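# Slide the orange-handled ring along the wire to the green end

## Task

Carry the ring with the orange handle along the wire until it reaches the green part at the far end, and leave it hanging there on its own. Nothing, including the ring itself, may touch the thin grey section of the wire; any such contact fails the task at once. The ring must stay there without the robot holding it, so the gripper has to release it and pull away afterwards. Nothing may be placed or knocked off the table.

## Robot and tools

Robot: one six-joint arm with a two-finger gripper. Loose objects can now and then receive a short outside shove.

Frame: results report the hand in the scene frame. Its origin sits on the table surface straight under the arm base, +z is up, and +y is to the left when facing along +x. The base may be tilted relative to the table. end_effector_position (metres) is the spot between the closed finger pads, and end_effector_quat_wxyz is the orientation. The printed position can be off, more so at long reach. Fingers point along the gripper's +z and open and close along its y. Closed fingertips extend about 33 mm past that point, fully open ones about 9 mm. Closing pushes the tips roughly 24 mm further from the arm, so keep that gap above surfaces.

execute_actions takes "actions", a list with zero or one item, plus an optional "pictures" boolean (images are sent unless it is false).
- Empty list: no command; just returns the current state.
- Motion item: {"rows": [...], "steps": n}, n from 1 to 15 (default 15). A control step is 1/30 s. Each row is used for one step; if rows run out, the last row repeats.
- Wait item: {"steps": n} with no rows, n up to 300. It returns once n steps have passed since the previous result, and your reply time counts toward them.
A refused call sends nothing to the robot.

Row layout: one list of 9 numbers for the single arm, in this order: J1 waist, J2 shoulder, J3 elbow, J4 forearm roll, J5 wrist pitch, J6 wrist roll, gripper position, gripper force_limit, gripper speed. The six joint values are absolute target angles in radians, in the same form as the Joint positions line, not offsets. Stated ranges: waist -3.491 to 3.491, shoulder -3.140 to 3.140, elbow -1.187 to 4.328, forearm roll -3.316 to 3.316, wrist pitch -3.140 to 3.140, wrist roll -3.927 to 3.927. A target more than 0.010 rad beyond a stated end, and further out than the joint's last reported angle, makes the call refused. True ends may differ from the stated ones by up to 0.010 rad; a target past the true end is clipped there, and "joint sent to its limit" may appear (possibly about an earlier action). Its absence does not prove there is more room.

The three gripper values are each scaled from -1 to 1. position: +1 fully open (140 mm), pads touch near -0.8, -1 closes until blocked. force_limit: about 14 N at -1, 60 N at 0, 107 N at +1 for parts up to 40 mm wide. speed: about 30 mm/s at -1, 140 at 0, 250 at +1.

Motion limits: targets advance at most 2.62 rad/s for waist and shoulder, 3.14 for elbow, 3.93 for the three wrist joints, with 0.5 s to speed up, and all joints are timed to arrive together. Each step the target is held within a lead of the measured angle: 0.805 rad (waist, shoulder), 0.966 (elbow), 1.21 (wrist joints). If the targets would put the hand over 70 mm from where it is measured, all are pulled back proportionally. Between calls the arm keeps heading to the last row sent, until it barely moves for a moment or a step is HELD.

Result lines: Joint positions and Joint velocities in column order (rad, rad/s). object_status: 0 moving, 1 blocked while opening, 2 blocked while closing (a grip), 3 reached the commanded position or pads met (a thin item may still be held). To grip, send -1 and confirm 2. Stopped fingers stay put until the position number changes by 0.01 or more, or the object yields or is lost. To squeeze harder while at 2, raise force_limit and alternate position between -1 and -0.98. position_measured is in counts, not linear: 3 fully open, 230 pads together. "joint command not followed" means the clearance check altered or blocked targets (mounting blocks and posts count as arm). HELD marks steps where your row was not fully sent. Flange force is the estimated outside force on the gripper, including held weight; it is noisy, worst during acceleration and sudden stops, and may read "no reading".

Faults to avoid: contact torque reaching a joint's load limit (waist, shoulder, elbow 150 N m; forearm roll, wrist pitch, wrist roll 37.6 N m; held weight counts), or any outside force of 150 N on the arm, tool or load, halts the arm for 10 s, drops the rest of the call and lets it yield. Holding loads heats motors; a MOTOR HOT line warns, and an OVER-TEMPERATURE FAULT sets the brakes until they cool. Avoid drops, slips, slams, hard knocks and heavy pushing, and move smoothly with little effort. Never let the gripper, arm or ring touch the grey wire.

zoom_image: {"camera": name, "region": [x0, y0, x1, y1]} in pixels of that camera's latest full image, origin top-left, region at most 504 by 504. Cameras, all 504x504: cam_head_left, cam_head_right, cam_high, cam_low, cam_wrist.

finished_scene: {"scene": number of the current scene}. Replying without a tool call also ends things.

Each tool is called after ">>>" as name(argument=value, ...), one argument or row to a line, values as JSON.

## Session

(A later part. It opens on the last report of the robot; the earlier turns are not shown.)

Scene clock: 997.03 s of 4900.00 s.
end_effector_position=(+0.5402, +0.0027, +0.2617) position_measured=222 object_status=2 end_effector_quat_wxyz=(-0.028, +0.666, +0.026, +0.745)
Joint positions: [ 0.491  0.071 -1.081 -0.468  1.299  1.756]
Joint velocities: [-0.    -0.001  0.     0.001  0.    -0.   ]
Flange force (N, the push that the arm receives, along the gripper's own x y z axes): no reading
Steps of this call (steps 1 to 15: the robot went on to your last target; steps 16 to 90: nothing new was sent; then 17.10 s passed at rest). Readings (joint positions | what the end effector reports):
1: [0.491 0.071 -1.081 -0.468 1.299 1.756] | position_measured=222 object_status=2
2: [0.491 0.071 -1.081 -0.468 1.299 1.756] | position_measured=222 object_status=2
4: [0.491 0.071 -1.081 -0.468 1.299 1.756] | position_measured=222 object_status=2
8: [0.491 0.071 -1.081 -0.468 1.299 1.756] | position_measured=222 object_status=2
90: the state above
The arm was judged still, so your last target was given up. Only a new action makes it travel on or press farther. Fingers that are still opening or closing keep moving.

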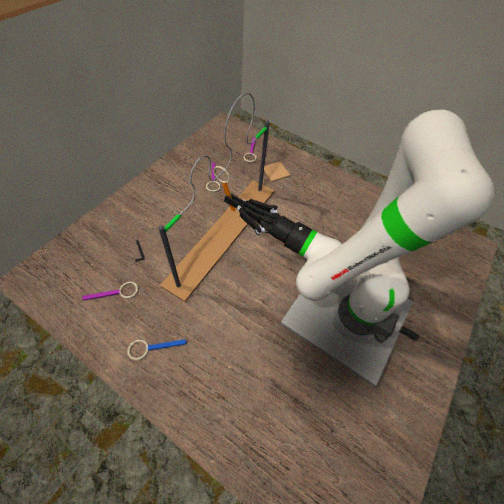

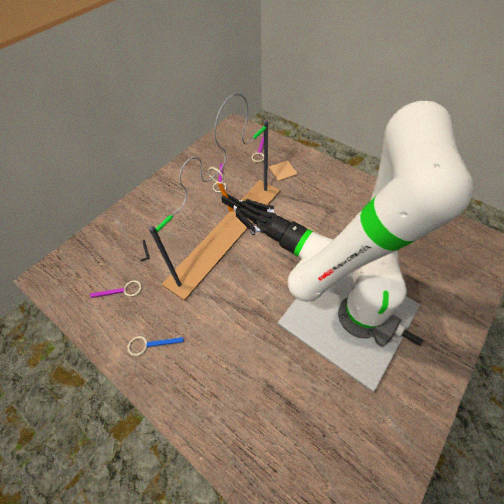

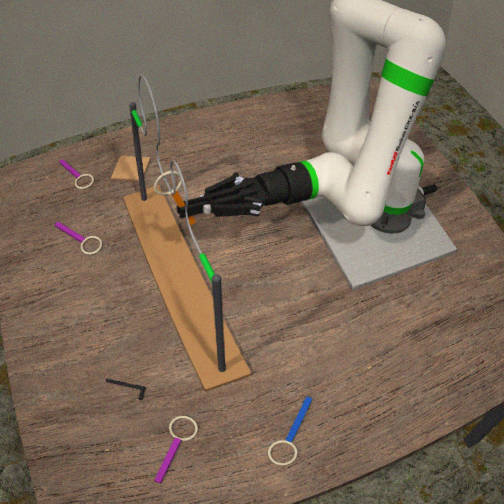

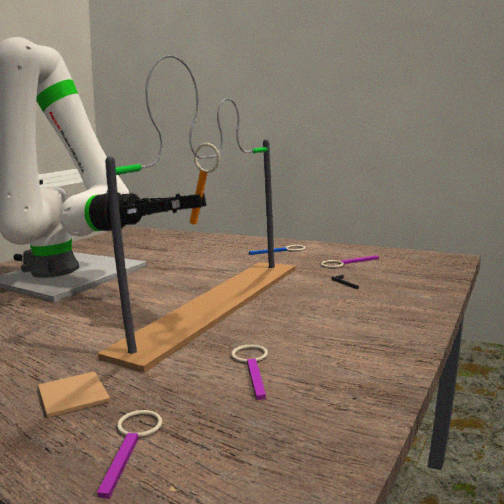

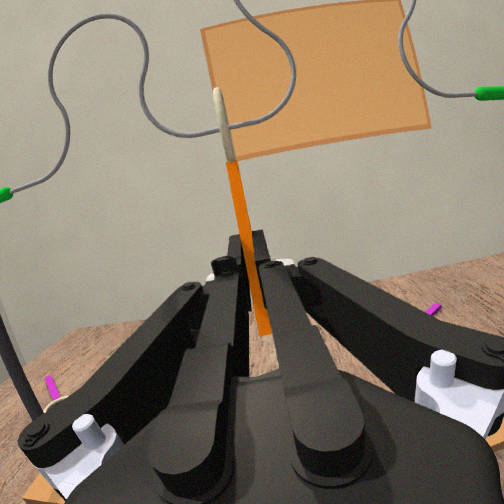

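>>> execute_actions(
  actions=[
    {"rows": [[0.7543,-0.0073,-0.9812,-0.7648,1.2286,1.5366,-1,0,-0.6]], "steps": 15},
  ],
  pictures=false,
)

>>> execute_actions(
  actions=[
    {"rows": [[0.8628,-0.1784,-0.8778,-0.9562,1.1043,1.2907,-1,0,-0.6]], "steps": 14},
  ],
  pictures=false,
)

>>> execute_actions(
  actions=[
    {"rows": [[0.8662,-0.3720,-0.7732,-1.1146,0.9534,1.0681,-1,0,-0.6]], "steps": 14},
  ],
  pictures=false,
)

>>> execute_actions(
  actions=[
    {"steps": 10},
  ],
)

Scene clock: 1117.53 s of 4900.00 s.
end_effector_position=(+0.5340, +0.0781, +0.2731) position_measured=222 object_status=2 end_effector_quat_wxyz=(-0.188, +0.656, -0.119, +0.722)
Joint positions: [ 0.754 -0.007 -0.981 -0.764  1.229  1.537]
Joint velocities: [ 0.003 -0.    -0.    -0.011 -0.002 -0.006]
Flange force (N, the push that the arm receives, along the gripper's own x y z axes): no reading
Steps of this call (steps 1 to 90: nothing new was sent; then 117.00 s passed at rest; steps 91 to 105: all 15 steps of this action). Readings (joint positions | what the end effector reports):
91: [0.492 0.071 -1.081 -0.468 1.299 1.756] | position_measured=222 object_status=2
92: [0.496 0.069 -1.079 -0.474 1.297 1.752] | position_measured=222 object_status=2
94: [0.523 0.062 -1.069 -0.504 1.290 1.730] | position_measured=222 object_status=2
98: [0.643 0.026 -1.023 -0.639 1.258 1.630] | position_measured=222 object_status=2
105: the state above

Scene clock: 1118.00 s of 4900.00 s.
end_effector_position=(+0.5270, +0.1277, +0.3146) position_measured=222 object_status=2 end_effector_quat_wxyz=(-0.369, +0.603, -0.284, +0.648)
Joint positions: [ 0.863 -0.178 -0.878 -0.956  1.104  1.291]
Joint velocities: [ 0.002 -0.001 -0.    -0.003 -0.001 -0.002]
Flange force (N, the push that the arm receives, along the gripper's own x y z axes): [8.6 2.5 0.6]
Steps of this call (steps 1 to 14: all 14 steps of this action). Readings (joint positions | what the end effector reports):
1: [0.755 -0.008 -0.981 -0.765 1.228 1.536] | position_measured=222 object_status=2
2: [0.758 -0.013 -0.978 -0.771 1.225 1.529] | position_measured=222 object_status=2
4: [0.774 -0.039 -0.962 -0.801 1.205 1.491] | position_measured=222 object_status=2
8: [0.839 -0.141 -0.900 -0.914 1.132 1.345] | position_measured=222 object_status=2
14: the state above

Scene clock: 1118.47 s of 4900.00 s.
end_effector_position=(+0.5205, +0.1498, +0.3757) position_measured=222 object_status=2 end_effector_quat_wxyz=(+0.524, -0.508, +0.431, -0.531)
Joint positions: [ 0.866 -0.372 -0.773 -1.115  0.953  1.068]
Joint velocities: [ 0.     0.    -0.    -0.002 -0.001 -0.003]
Flange force (N, the push that the arm receives, along the gripper's own x y z axes): [6.3 -0.6 -0.8]
Steps of this call (steps 1 to 14: all 14 steps of this action). Readings (joint positions | what the end effector reports):
1: [0.863 -0.179 -0.878 -0.957 1.104 1.290] | position_measured=222 object_status=2
2: [0.863 -0.184 -0.875 -0.961 1.100 1.285] | position_measured=222 object_status=2
4: [0.863 -0.210 -0.861 -0.983 1.079 1.254] | position_measured=222 object_status=2
8: [0.865 -0.319 -0.802 -1.071 0.995 1.130] | position_measured=222 object_status=2
14: the state above

Scene clock: 1118.80 s of 4900.00 s.
end_effector_position=(+0.5206, +0.1499, +0.3757) position_measured=222 object_status=2 end_effector_quat_wxyz=(+0.524, -0.508, +0.431, -0.531)
Joint positions: [ 0.866 -0.372 -0.773 -1.115  0.953  1.068]
Joint velocities: [ 0.001 -0.001 -0.    -0.002  0.     0.   ]
Flange force (N, the push that the arm receives, along the gripper's own x y z axes): [7.2 -3.1 -2.1]
Steps of this call (steps 1 to 10: the robot went on to your last target). Readings (joint positions | what the end effector reports):
1: [0.866 -0.372 -0.773 -1.115 0.953 1.068] | position_measured=222 object_status=2
2: [0.866 -0.372 -0.773 -1.115 0.953 1.068] | position_measured=222 object_status=2
4: [0.866 -0.372 -0.773 -1.115 0.953 1.068] | position_measured=222 object_status=2
8: [0.866 -0.372 -0.773 -1.115 0.953 1.068] | position_measured=222 object_status=2
10: the state above

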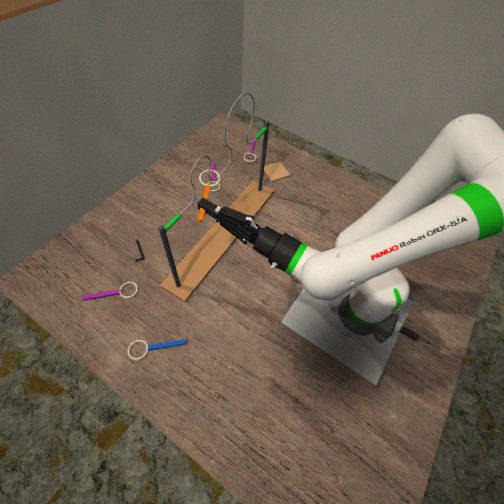

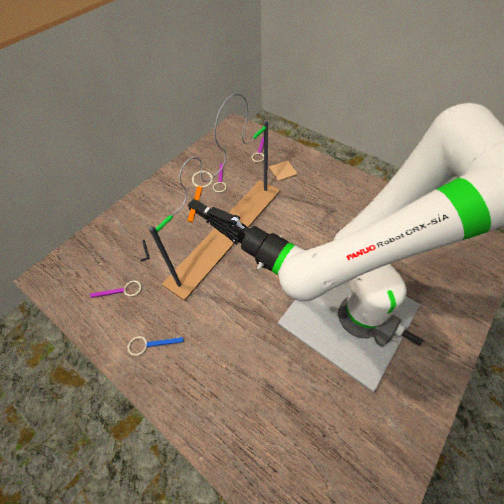

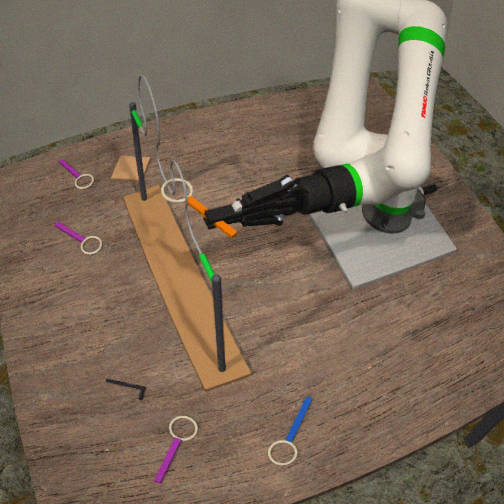

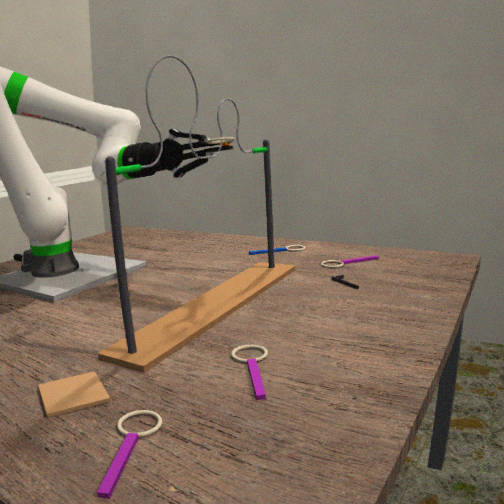

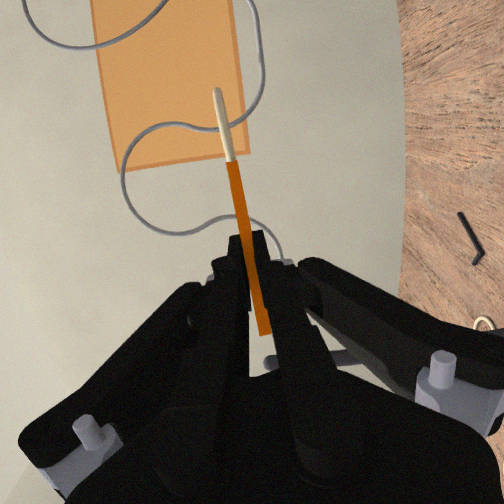

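>>> zoom_image(
  camera="cam_wrist",
  region=[100, 80, 300, 280],
)

>>> zoom_image(
  camera="cam_high",
  region=[130, 140, 240, 250],
)

Region (100, 80, 300, 280) of cam_wrist's 504x504 image, scaled by 2.520, with more detail than that image has.

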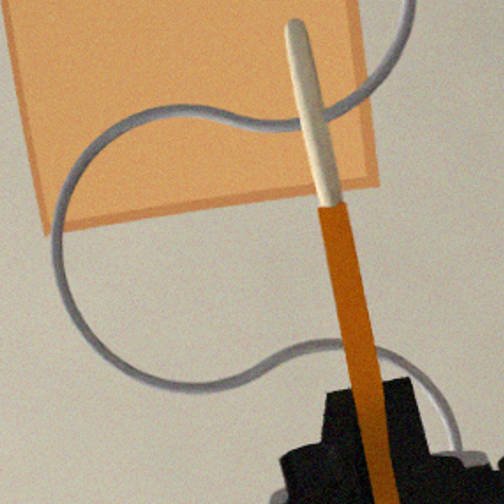

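Region (130, 140, 240, 250) of cam_high's 504x504 image, scaled by 4.582, with more detail than that image has.

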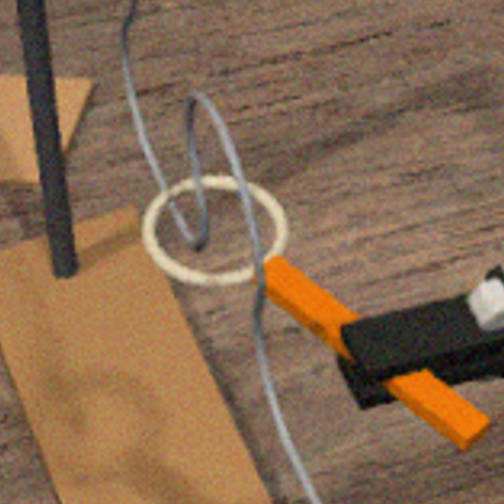

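>>> execute_actions(
  actions=[
    {"rows": [[0.7717,-0.5124,-0.6908,-1.2324,0.7827,1.2039,-1,0,-0.6]], "steps": 13},
  ],
  pictures=false,
)

>>> execute_actions(
  actions=[
    {"rows": [[0.7494,-0.4425,-0.7764,-1.0809,0.8257,2.0413,-1,0,-0.6]], "steps": 15},
  ],
  pictures=false,
)

>>> execute_actions(
  actions=[
    {"steps": 6},
  ],
  pictures=false,
)

>>> execute_actions(
  actions=[
    {"rows": [[0.6103,-0.5074,-0.8258,-0.9793,0.7047,3.0098,-1,0,-0.6]], "steps": 15},
  ],
  pictures=false,
)

>>> execute_actions(
  actions=[
    {"steps": 14},
  ],
)

Scene clock: 1239.23 s of 4900.00 s.
end_effector_position=(+0.5201, +0.1425, +0.4295) position_measured=222 object_status=2 end_effector_quat_wxyz=(+0.547, -0.489, +0.452, -0.507)
Joint positions: [ 0.772 -0.512 -0.691 -1.232  0.783  1.204]
Joint velocities: [-0.001 -0.001  0.    -0.    -0.001  0.001]
Flange force (N, the push that the arm receives, along the gripper's own x y z axes): [7.6 -1.8 -1.7]
Steps of this call (steps 1 to 15: the robot went on to your last target; steps 16 to 90: nothing new was sent; then 117.00 s passed at rest; steps 91 to 103: all 13 steps of this action). Readings (joint positions | what the end effector reports):
91: [0.866 -0.373 -0.773 -1.115 0.953 1.068] | position_measured=222 object_status=2
92: [0.863 -0.377 -0.770 -1.119 0.947 1.073] | position_measured=222 object_status=2
94: [0.845 -0.404 -0.755 -1.142 0.914 1.099] | position_measured=222 object_status=2
98: [0.785 -0.493 -0.702 -1.216 0.807 1.185] | position_measured=222 object_status=2
103: the state above

Scene clock: 1239.73 s of 4900.00 s.
end_effector_position=(+0.5295, +0.1230, +0.3950) position_measured=222 object_status=2 end_effector_quat_wxyz=(-0.272, +0.637, -0.197, +0.694)
Joint positions: [ 0.753 -0.451 -0.765 -1.101  0.821  1.917]
Joint velocities: [-0.038  0.099 -0.123  0.225  0.052  1.364]
Flange force (N, the push that the arm receives, along the gripper's own x y z axes): [-2.2 6.2 -5.8]
Steps of this call (steps 1 to 15: all 15 steps of this action). Readings (joint positions | what the end effector reports):
1: [0.772 -0.512 -0.691 -1.232 0.783 1.205] | position_measured=222 object_status=2
2: [0.772 -0.511 -0.692 -1.230 0.784 1.212] | position_measured=222 object_status=2
4: [0.770 -0.507 -0.698 -1.221 0.788 1.252] | position_measured=222 object_status=2
8: [0.766 -0.489 -0.719 -1.185 0.800 1.436] | position_measured=222 object_status=2
15: the state above

Scene clock: 1239.93 s of 4900.00 s.
end_effector_position=(+0.5306, +0.1208, +0.3905) position_measured=222 object_status=2 end_effector_quat_wxyz=(-0.220, +0.650, -0.148, +0.712)
Joint positions: [ 0.749 -0.443 -0.776 -1.081  0.826  2.041]
Joint velocities: [ 0.    -0.     0.     0.006  0.001  0.013]
Flange force (N, the push that the arm receives, along the gripper's own x y z axes): [5.9 6.5 -0.1]
Steps of this call (steps 1 to 6: the robot went on to your last target). Readings (joint positions | what the end effector reports):
1: [0.752 -0.448 -0.769 -1.094 0.823 1.959] | position_measured=222 object_status=2
2: [0.751 -0.446 -0.772 -1.089 0.824 1.992] | position_measured=222 object_status=2
4: [0.750 -0.443 -0.776 -1.082 0.825 2.032] | position_measured=222 object_status=2
6: the state above

Scene clock: 1240.43 s of 4900.00 s.
end_effector_position=(+0.5343, +0.0848, +0.3911) position_measured=222 object_status=2 end_effector_quat_wxyz=(+0.085, +0.654, +0.126, +0.741)
Joint positions: [ 0.639 -0.494 -0.815 -1.001  0.73   2.807]
Joint velocities: [-0.251 -0.119 -0.089  0.184 -0.217  1.742]
Flange force (N, the push that the arm receives, along the gripper's own x y z axes): no reading
Steps of this call (steps 1 to 15: all 15 steps of this action). Readings (joint positions | what the end effector reports):
1: [0.749 -0.443 -0.776 -1.081 0.826 2.042] | position_measured=222 object_status=2
2: [0.748 -0.443 -0.777 -1.080 0.825 2.049] | position_measured=222 object_status=2
4: [0.743 -0.445 -0.779 -1.076 0.820 2.089] | position_measured=222 object_status=2
8: [0.716 -0.458 -0.788 -1.057 0.797 2.274] | position_measured=222 object_status=2
15: the state above

Scene clock: 1240.90 s of 4900.00 s.
end_effector_position=(+0.5345, +0.0752, +0.3906) position_measured=222 object_status=2 end_effector_quat_wxyz=(+0.166, +0.636, +0.197, +0.727)
Joint positions: [ 0.61  -0.507 -0.826 -0.979  0.705  3.01 ]
Joint velocities: [ 0.    -0.    -0.001  0.    -0.     0.   ]
Flange force (N, the push that the arm receives, along the gripper's own x y z axes): no reading
Steps of this call (steps 1 to 14: the robot went on to your last target). Readings (joint positions | what the end effector reports):
1: [0.631 -0.498 -0.818 -0.995 0.723 2.862] | position_measured=222 object_status=2
2: [0.625 -0.501 -0.821 -0.990 0.717 2.908] | position_measured=222 object_status=2
4: [0.615 -0.505 -0.824 -0.983 0.709 2.974] | position_measured=222 object_status=2
8: [0.610 -0.507 -0.826 -0.979 0.705 3.009] | position_measured=222 object_status=2
14: the state above

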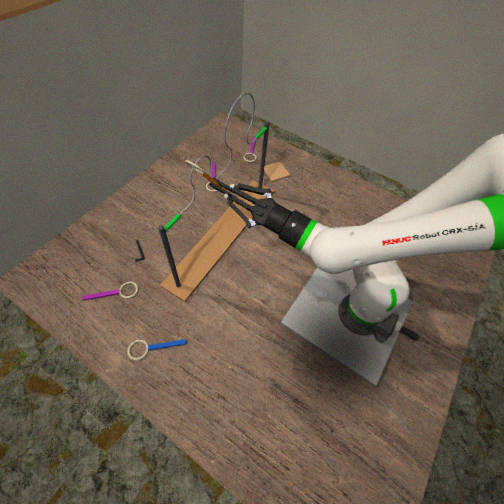

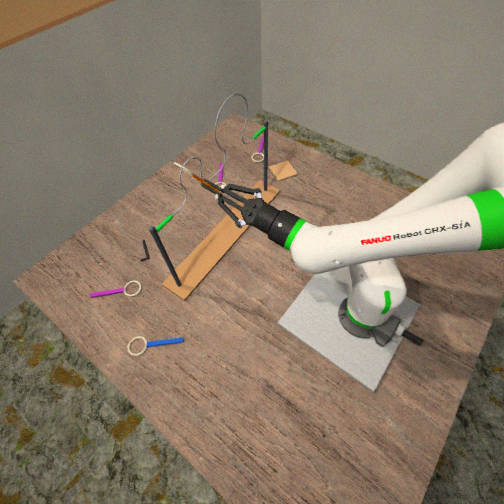

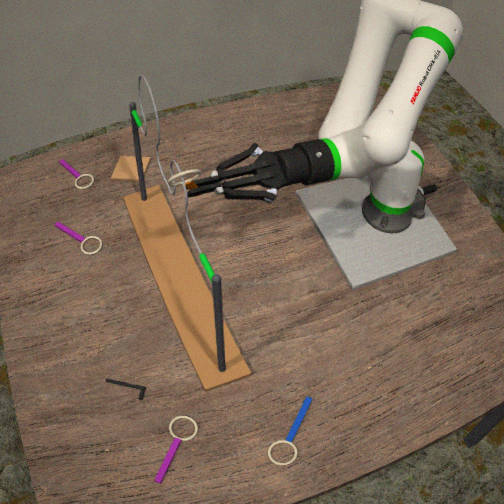

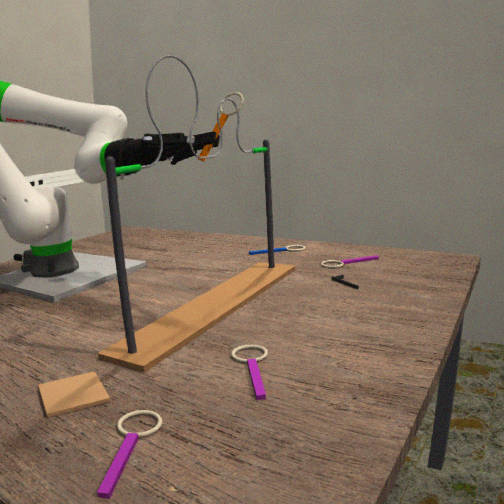

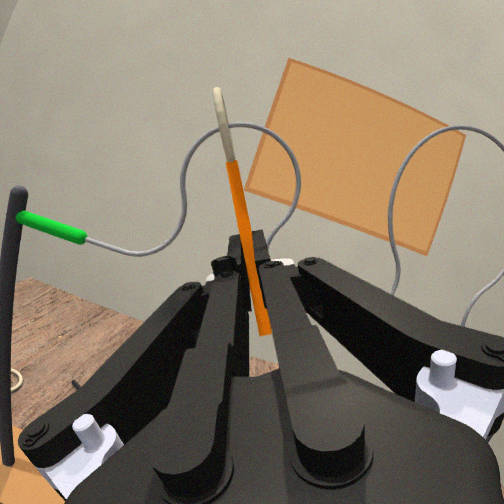

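>>> zoom_image(
  camera="cam_wrist",
  region=[0, 70, 252, 322],
)

>>> zoom_image(
  camera="cam_high",
  region=[140, 135, 240, 235],
)

>>> zoom_image(
  camera="cam_low",
  region=[180, 75, 280, 175],
)

Region (0, 70, 252, 322) of cam_wrist's 504x504 image, scaled by 2.000, with more detail than that image has.

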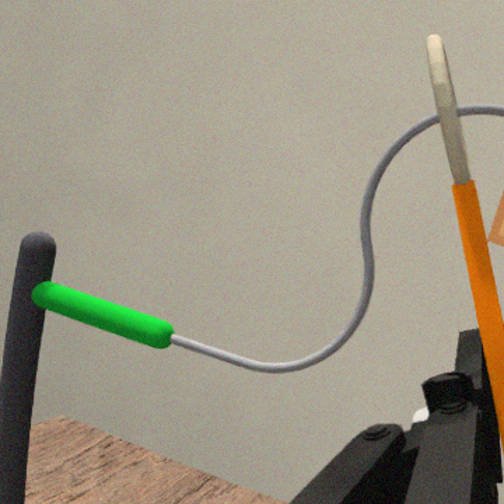

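Region (140, 135, 240, 235) of cam_high's 504x504 image, scaled by 5.040, with more detail than that image has.

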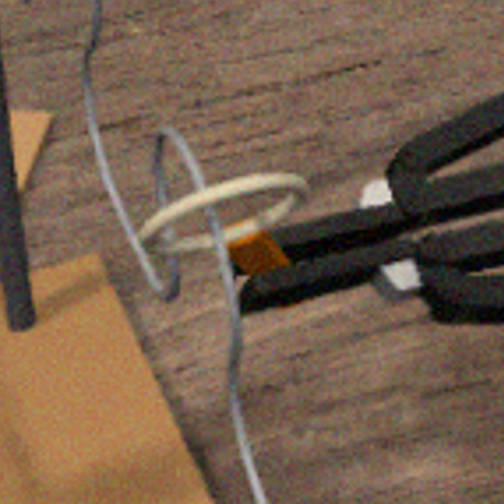

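Region (180, 75, 280, 175) of cam_low's 504x504 image, scaled by 5.040, with more detail than that image has.

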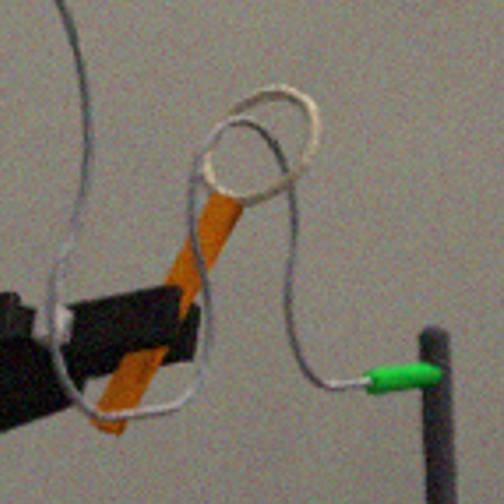

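>>> execute_actions(
  actions=[
    {"rows": [[0.6260,-0.4246,-0.9363,-0.6999,0.9729,3.7656,-1,0,-0.6]], "steps": 15},
  ],
  pictures=false,
)

>>> execute_actions(
  actions=[
    {"steps": 6},
  ],
  pictures=false,
)

>>> execute_actions(
  actions=[
    {"rows": [[0.6198,-0.1862,-1.0130,-0.5958,1.2223,3.4608,-1,0,-0.6]], "steps": 15},
  ],
  pictures=false,
)

>>> execute_actions(
  actions=[
    {"steps": 8},
  ],
)

Scene clock: 1353.10 s of 4900.00 s.
end_effector_position=(+0.5316, +0.0495, +0.4160) position_measured=222 object_status=2 end_effector_quat_wxyz=(+0.509, +0.439, +0.420, +0.610)
Joint positions: [ 0.624 -0.434 -0.924 -0.731  0.943  3.682]
Joint velocities: [ 0.023  0.124 -0.163  0.415  0.394  1.113]
Flange force (N, the push that the arm receives, along the gripper's own x y z axes): no reading
Steps of this call (steps 1 to 30: the robot went on to your last target; steps 31 to 90: nothing new was sent; then 108.70 s passed at rest; steps 91 to 105: all 15 steps of this action). Readings (joint positions | what the end effector reports):
91: [0.610 -0.507 -0.826 -0.979 0.705 3.011] | position_measured=222 object_status=2
92: [0.610 -0.507 -0.827 -0.976 0.707 3.018] | position_measured=222 object_status=2
94: [0.611 -0.502 -0.833 -0.961 0.721 3.058] | position_measured=222 object_status=2
98: [0.615 -0.482 -0.860 -0.893 0.787 3.242] | position_measured=222 object_status=2
105: the state above

Scene clock: 1353.30 s of 4900.00 s.
end_effector_position=(+0.5301, +0.0496, +0.4203) position_measured=222 object_status=2 end_effector_quat_wxyz=(+0.545, +0.407, +0.440, +0.587)
Joint positions: [ 0.626 -0.425 -0.936 -0.7    0.973  3.765]
Joint velocities: [ 0.001 -0.    -0.     0.003  0.001  0.004]
Flange force (N, the push that the arm receives, along the gripper's own x y z axes): no reading
Steps of this call (steps 1 to 6: the robot went on to your last target). Readings (joint positions | what the end effector reports):
1: [0.625 -0.430 -0.929 -0.718 0.955 3.716] | position_measured=222 object_status=2
2: [0.625 -0.427 -0.933 -0.709 0.964 3.740] | position_measured=222 object_status=2
4: [0.626 -0.425 -0.936 -0.701 0.972 3.764] | position_measured=222 object_status=2
6: the state above

Scene clock: 1353.80 s of 4900.00 s.
end_effector_position=(+0.5330, +0.0399, +0.3675) position_measured=222 object_status=2 end_effector_quat_wxyz=(+0.519, +0.425, +0.422, +0.610)
Joint positions: [ 0.62  -0.186 -1.013 -0.596  1.222  3.461]
Joint velocities: [ 0.001 -0.001  0.     0.001  0.003 -0.004]
Flange force (N, the push that the arm receives, along the gripper's own x y z axes): no reading
Steps of this call (steps 1 to 15: all 15 steps of this action). Readings (joint positions | what the end effector reports):
1: [0.626 -0.424 -0.936 -0.700 0.974 3.765] | position_measured=222 object_status=2
2: [0.626 -0.419 -0.938 -0.697 0.979 3.759] | position_measured=222 object_status=2
4: [0.626 -0.393 -0.946 -0.686 1.006 3.725] | position_measured=222 object_status=2
8: [0.622 -0.276 -0.984 -0.635 1.129 3.575] | position_measured=222 object_status=2
15: the state above

Scene clock: 1354.07 s of 4900.00 s.
end_effector_position=(+0.5329, +0.0399, +0.3675) position_measured=222 object_status=2 end_effector_quat_wxyz=(+0.519, +0.425, +0.421, +0.610)
Joint positions: [ 0.62  -0.186 -1.013 -0.596  1.222  3.461]
Joint velocities: [ 0.001  0.001 -0.    -0.001  0.    -0.   ]
Flange force (N, the push that the arm receives, along the gripper's own x y z axes): no reading
Steps of this call (steps 1 to 8: the robot went on to your last target). Readings (joint positions | what the end effector reports):
1: [0.620 -0.186 -1.013 -0.596 1.222 3.461] | position_measured=222 object_status=2
2: [0.620 -0.186 -1.013 -0.596 1.222 3.461] | position_measured=222 object_status=2
4: [0.620 -0.186 -1.013 -0.596 1.222 3.461] | position_measured=222 object_status=2
8: the state above

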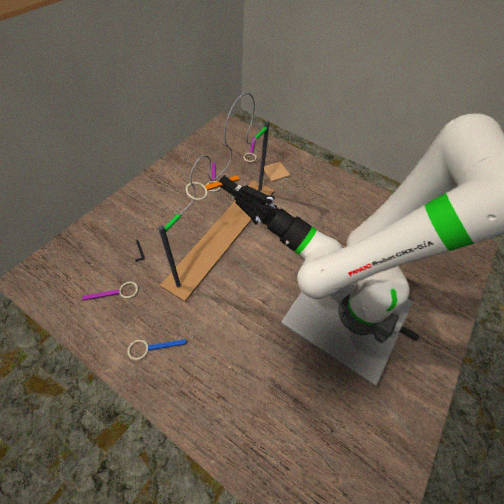

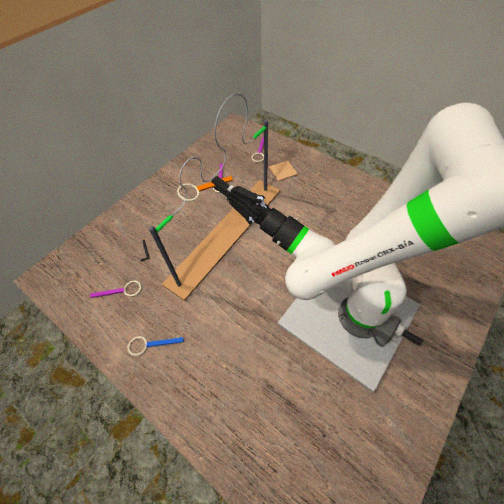

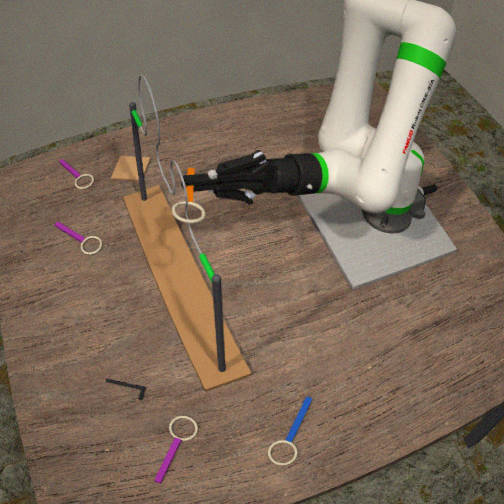

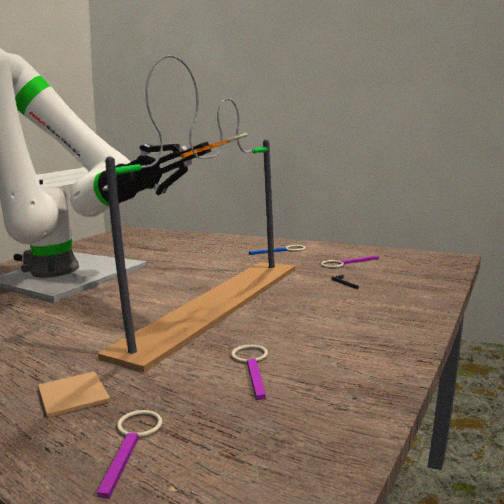

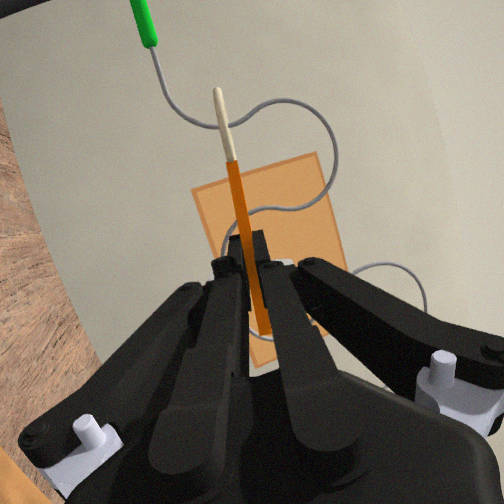

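>>> zoom_image(
  camera="cam_wrist",
  region=[100, 0, 268, 168],
)

>>> zoom_image(
  camera="cam_high",
  region=[140, 160, 240, 260],
)

Region (100, 0, 268, 168) of cam_wrist's 504x504 image, scaled by 3.000, with more detail than that image has.

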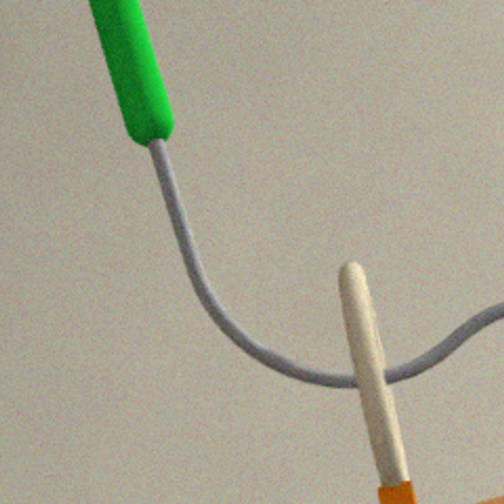

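Region (140, 160, 240, 260) of cam_high's 504x504 image, scaled by 5.040, with more detail than that image has.

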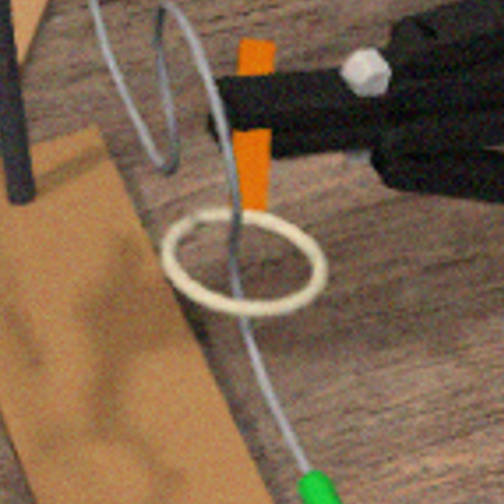

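>>> execute_actions(
  actions=[
    {"rows": [[0.6853,0.1950,-0.9745,-0.6181,1.5248,2.7684,-1,0,-0.6]], "steps": 15},
  ],
  pictures=false,
)

>>> execute_actions(
  actions=[
    {"steps": 4},
  ],
  pictures=false,
)

>>> execute_actions(
  actions=[
    {"rows": [[0.8034,0.4278,-0.8609,-0.7302,1.6425,2.2014,-1,0,-0.6]], "steps": 15},
  ],
  pictures=false,
)

>>> execute_actions(
  actions=[
    {"steps": 3},
  ],
  pictures=false,
)

>>> execute_actions(
  actions=[
    {"rows": [[0.9240,0.5993,-0.6791,-0.8275,1.7274,1.7987,-1,0,-0.6]], "steps": 15},
  ],
  pictures=false,
)

>>> execute_actions(
  actions=[
    {"rows": [[0.9668,0.7004,-0.5528,-0.8461,1.7878,1.8296,-1,0,-0.6]], "steps": 15},
  ],
)

Scene clock: 1465.60 s of 4900.00 s.
end_effector_position=(+0.5434, +0.0624, +0.3120) position_measured=222 object_status=2 end_effector_quat_wxyz=(+0.358, +0.514, +0.307, +0.716)
Joint positions: [ 0.68   0.165 -0.978 -0.616  1.5    2.824]
Joint velocities: [ 0.087  0.504  0.051 -0.028  0.396 -0.909]
Flange force (N, the push that the arm receives, along the gripper's own x y z axes): [-18.2 -29.3 1.3]
Steps of this call (steps 1 to 15: the robot went on to your last target; steps 16 to 90: nothing new was sent; then 108.03 s passed at rest; steps 91 to 105: all 15 steps of this action). Readings (joint positions | what the end effector reports):
91: [0.620 -0.186 -1.013 -0.596 1.223 3.460] | position_measured=222 object_status=2
92: [0.620 -0.182 -1.013 -0.596 1.226 3.453] | position_measured=222 object_status=2
94: [0.624 -0.160 -1.011 -0.597 1.243 3.413] | position_measured=222 object_status=2
98: [0.642 -0.059 -1.000 -0.603 1.324 3.228] | position_measured=222 object_status=2
105: the state above

Scene clock: 1465.73 s of 4900.00 s.
end_effector_position=(+0.5433, +0.0646, +0.3073) position_measured=222 object_status=2 end_effector_quat_wxyz=(+0.343, +0.520, +0.297, +0.724)
Joint positions: [ 0.685  0.195 -0.975 -0.618  1.525  2.769]
Joint velocities: [-0.     0.007  0.002  0.     0.01  -0.019]
Flange force (N, the push that the arm receives, along the gripper's own x y z axes): [-12.4 -14.7 -2.1]
Steps of this call (steps 1 to 4: the robot went on to your last target). Readings (joint positions | what the end effector reports):
1: [0.683 0.179 -0.976 -0.617 1.512 2.798] | position_measured=222 object_status=2
2: [0.684 0.189 -0.975 -0.618 1.520 2.780] | position_measured=222 object_status=2
4: the state above

Scene clock: 1466.23 s of 4900.00 s.
end_effector_position=(+0.5500, +0.1141, +0.2675) position_measured=222 object_status=2 end_effector_quat_wxyz=(+0.150, +0.578, +0.157, +0.787)
Joint positions: [ 0.8    0.421 -0.864 -0.727  1.639  2.218]
Joint velocities: [ 0.101  0.197  0.095 -0.096  0.099 -0.475]
Flange force (N, the push that the arm receives, along the gripper's own x y z axes): [-18.9 -10.4 -3.0]
Steps of this call (steps 1 to 15: all 15 steps of this action). Readings (joint positions | what the end effector reports):
1: [0.685 0.195 -0.974 -0.618 1.525 2.768] | position_measured=222 object_status=2
2: [0.687 0.198 -0.973 -0.620 1.526 2.760] | position_measured=222 object_status=2
4: [0.695 0.214 -0.965 -0.628 1.535 2.720] | position_measured=222 object_status=2
8: [0.734 0.290 -0.928 -0.664 1.573 2.536] | position_measured=222 object_status=2
15: the state above

Scene clock: 1466.33 s of 4900.00 s.
end_effector_position=(+0.5499, +0.1155, +0.2663) position_measured=222 object_status=2 end_effector_quat_wxyz=(+0.144, +0.579, +0.152, +0.788)
Joint positions: [ 0.803  0.428 -0.861 -0.73   1.642  2.202]
Joint velocities: [ 0.001  0.001  0.    -0.002  0.001 -0.007]
Flange force (N, the push that the arm receives, along the gripper's own x y z axes): [-2.6 6.1 0.1]
Steps of this call (steps 1 to 3: the robot went on to your last target). Readings (joint positions | what the end effector reports):
1: [0.803 0.426 -0.862 -0.729 1.642 2.206] | position_measured=222 object_status=2
2: [0.803 0.428 -0.861 -0.730 1.642 2.202] | position_measured=222 object_status=2
3: the state above

Scene clock: 1466.83 s of 4900.00 s.
end_effector_position=(+0.5555, +0.1913, +0.2532) position_measured=222 object_status=2 end_effector_quat_wxyz=(-0.031, +0.570, +0.023, +0.821)
Joint positions: [ 0.924  0.599 -0.679 -0.827  1.727  1.799]
Joint velocities: [ 0.001  0.003  0.002 -0.005  0.004 -0.013]
Flange force (N, the push that the arm receives, along the gripper's own x y z axes): [-8.2 1.1 -2.2]
Steps of this call (steps 1 to 15: all 15 steps of this action). Readings (joint positions | what the end effector reports):
1: [0.804 0.428 -0.861 -0.730 1.643 2.201] | position_measured=222 object_status=2
2: [0.806 0.431 -0.857 -0.732 1.644 2.193] | position_measured=222 object_status=2
4: [0.818 0.448 -0.839 -0.742 1.653 2.153] | position_measured=222 object_status=2
8: [0.872 0.525 -0.758 -0.785 1.691 1.973] | position_measured=222 object_status=2
15: the state above

Scene clock: 1467.33 s of 4900.00 s.
end_effector_position=(+0.5602, +0.2369, +0.2516) position_measured=222 object_status=2 end_effector_quat_wxyz=(-0.032, +0.541, +0.021, +0.840)
Joint positions: [ 0.967  0.7   -0.553 -0.846  1.788  1.83 ]
Joint velocities: [ 0.    -0.     0.001 -0.    -0.     0.   ]
Flange force (N, the push that the arm receives, along the gripper's own x y z axes): [-1.2 5.2 1.0]
Steps of this call (steps 1 to 15: all 15 steps of this action). Readings (joint positions | what the end effector reports):
1: [0.924 0.600 -0.679 -0.828 1.728 1.799] | position_measured=222 object_status=2
2: [0.926 0.604 -0.673 -0.829 1.731 1.801] | position_measured=222 object_status=2
4: [0.937 0.630 -0.641 -0.833 1.746 1.809] | position_measured=222 object_status=2
8: [0.965 0.696 -0.559 -0.845 1.785 1.828] | position_measured=222 object_status=2
15: the state above

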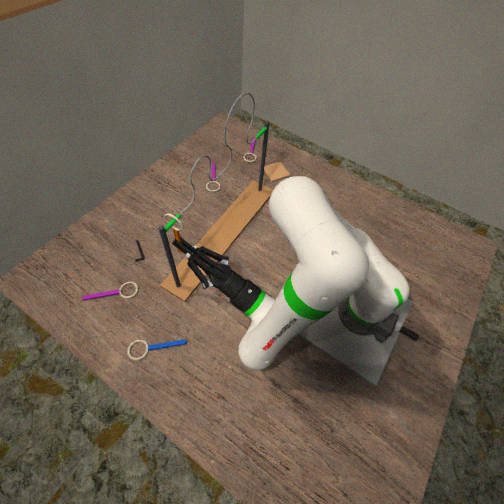

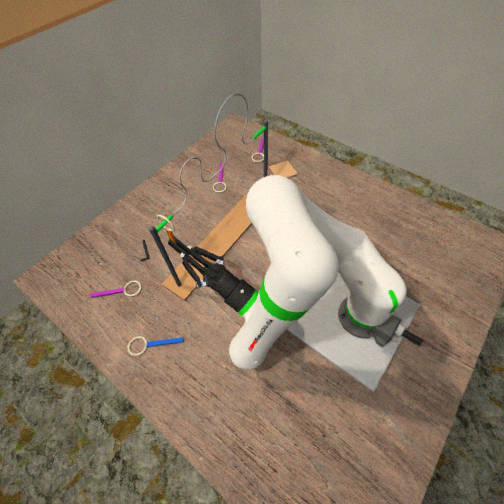

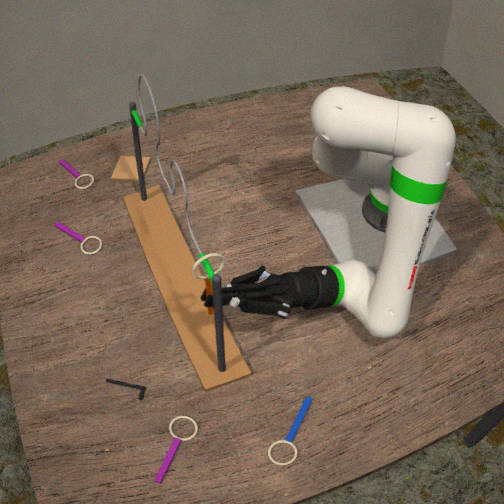

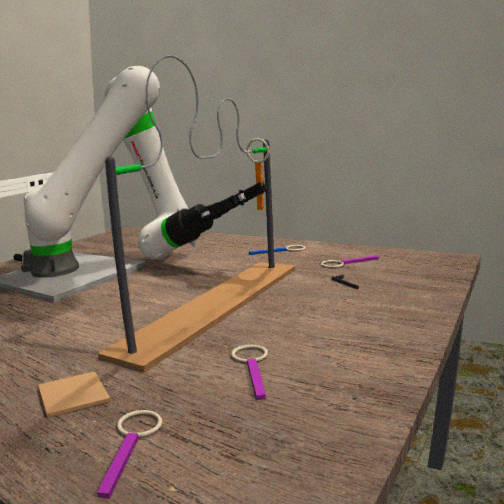

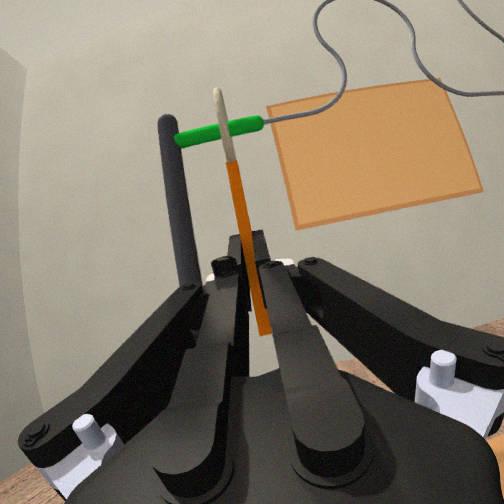

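>>> zoom_image(
  camera="cam_wrist",
  region=[150, 70, 290, 210],
)

>>> zoom_image(
  camera="cam_high",
  region=[165, 230, 265, 330],
)

>>> zoom_image(
  camera="cam_low",
  region=[215, 125, 305, 215],
)

Region (150, 70, 290, 210) of cam_wrist's 504x504 image, scaled by 3.600, with more detail than that image has.

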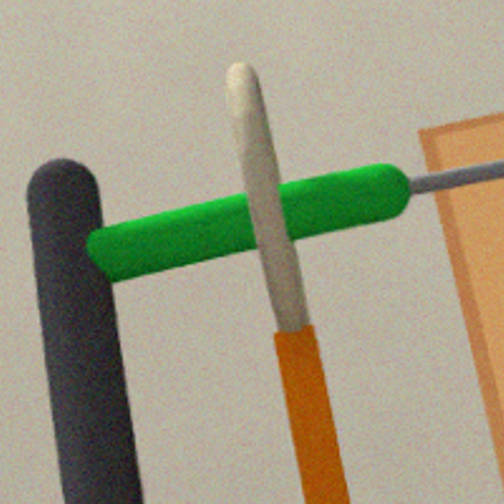

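Region (165, 230, 265, 330) of cam_high's 504x504 image, scaled by 5.040, with more detail than that image has.

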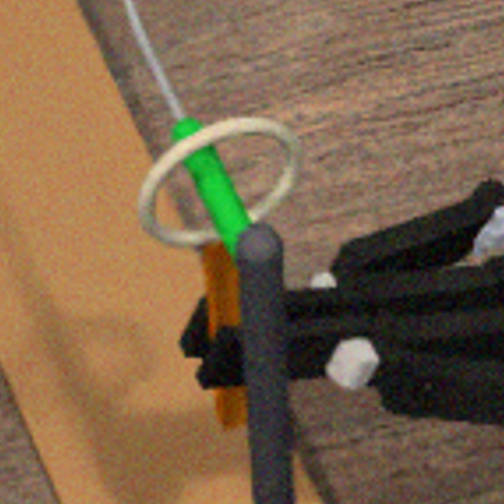

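Region (215, 125, 305, 215) of cam_low's 504x504 image, scaled by 5.600, with more detail than that image has.

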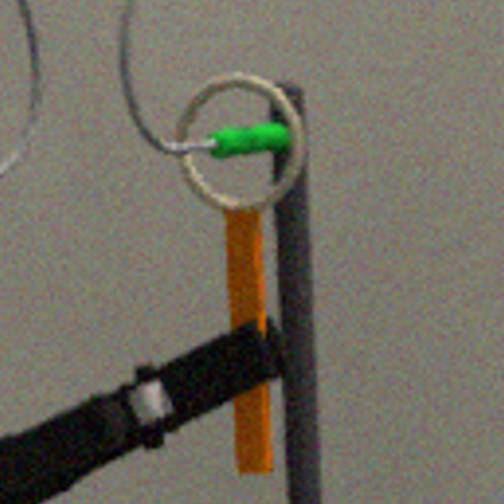

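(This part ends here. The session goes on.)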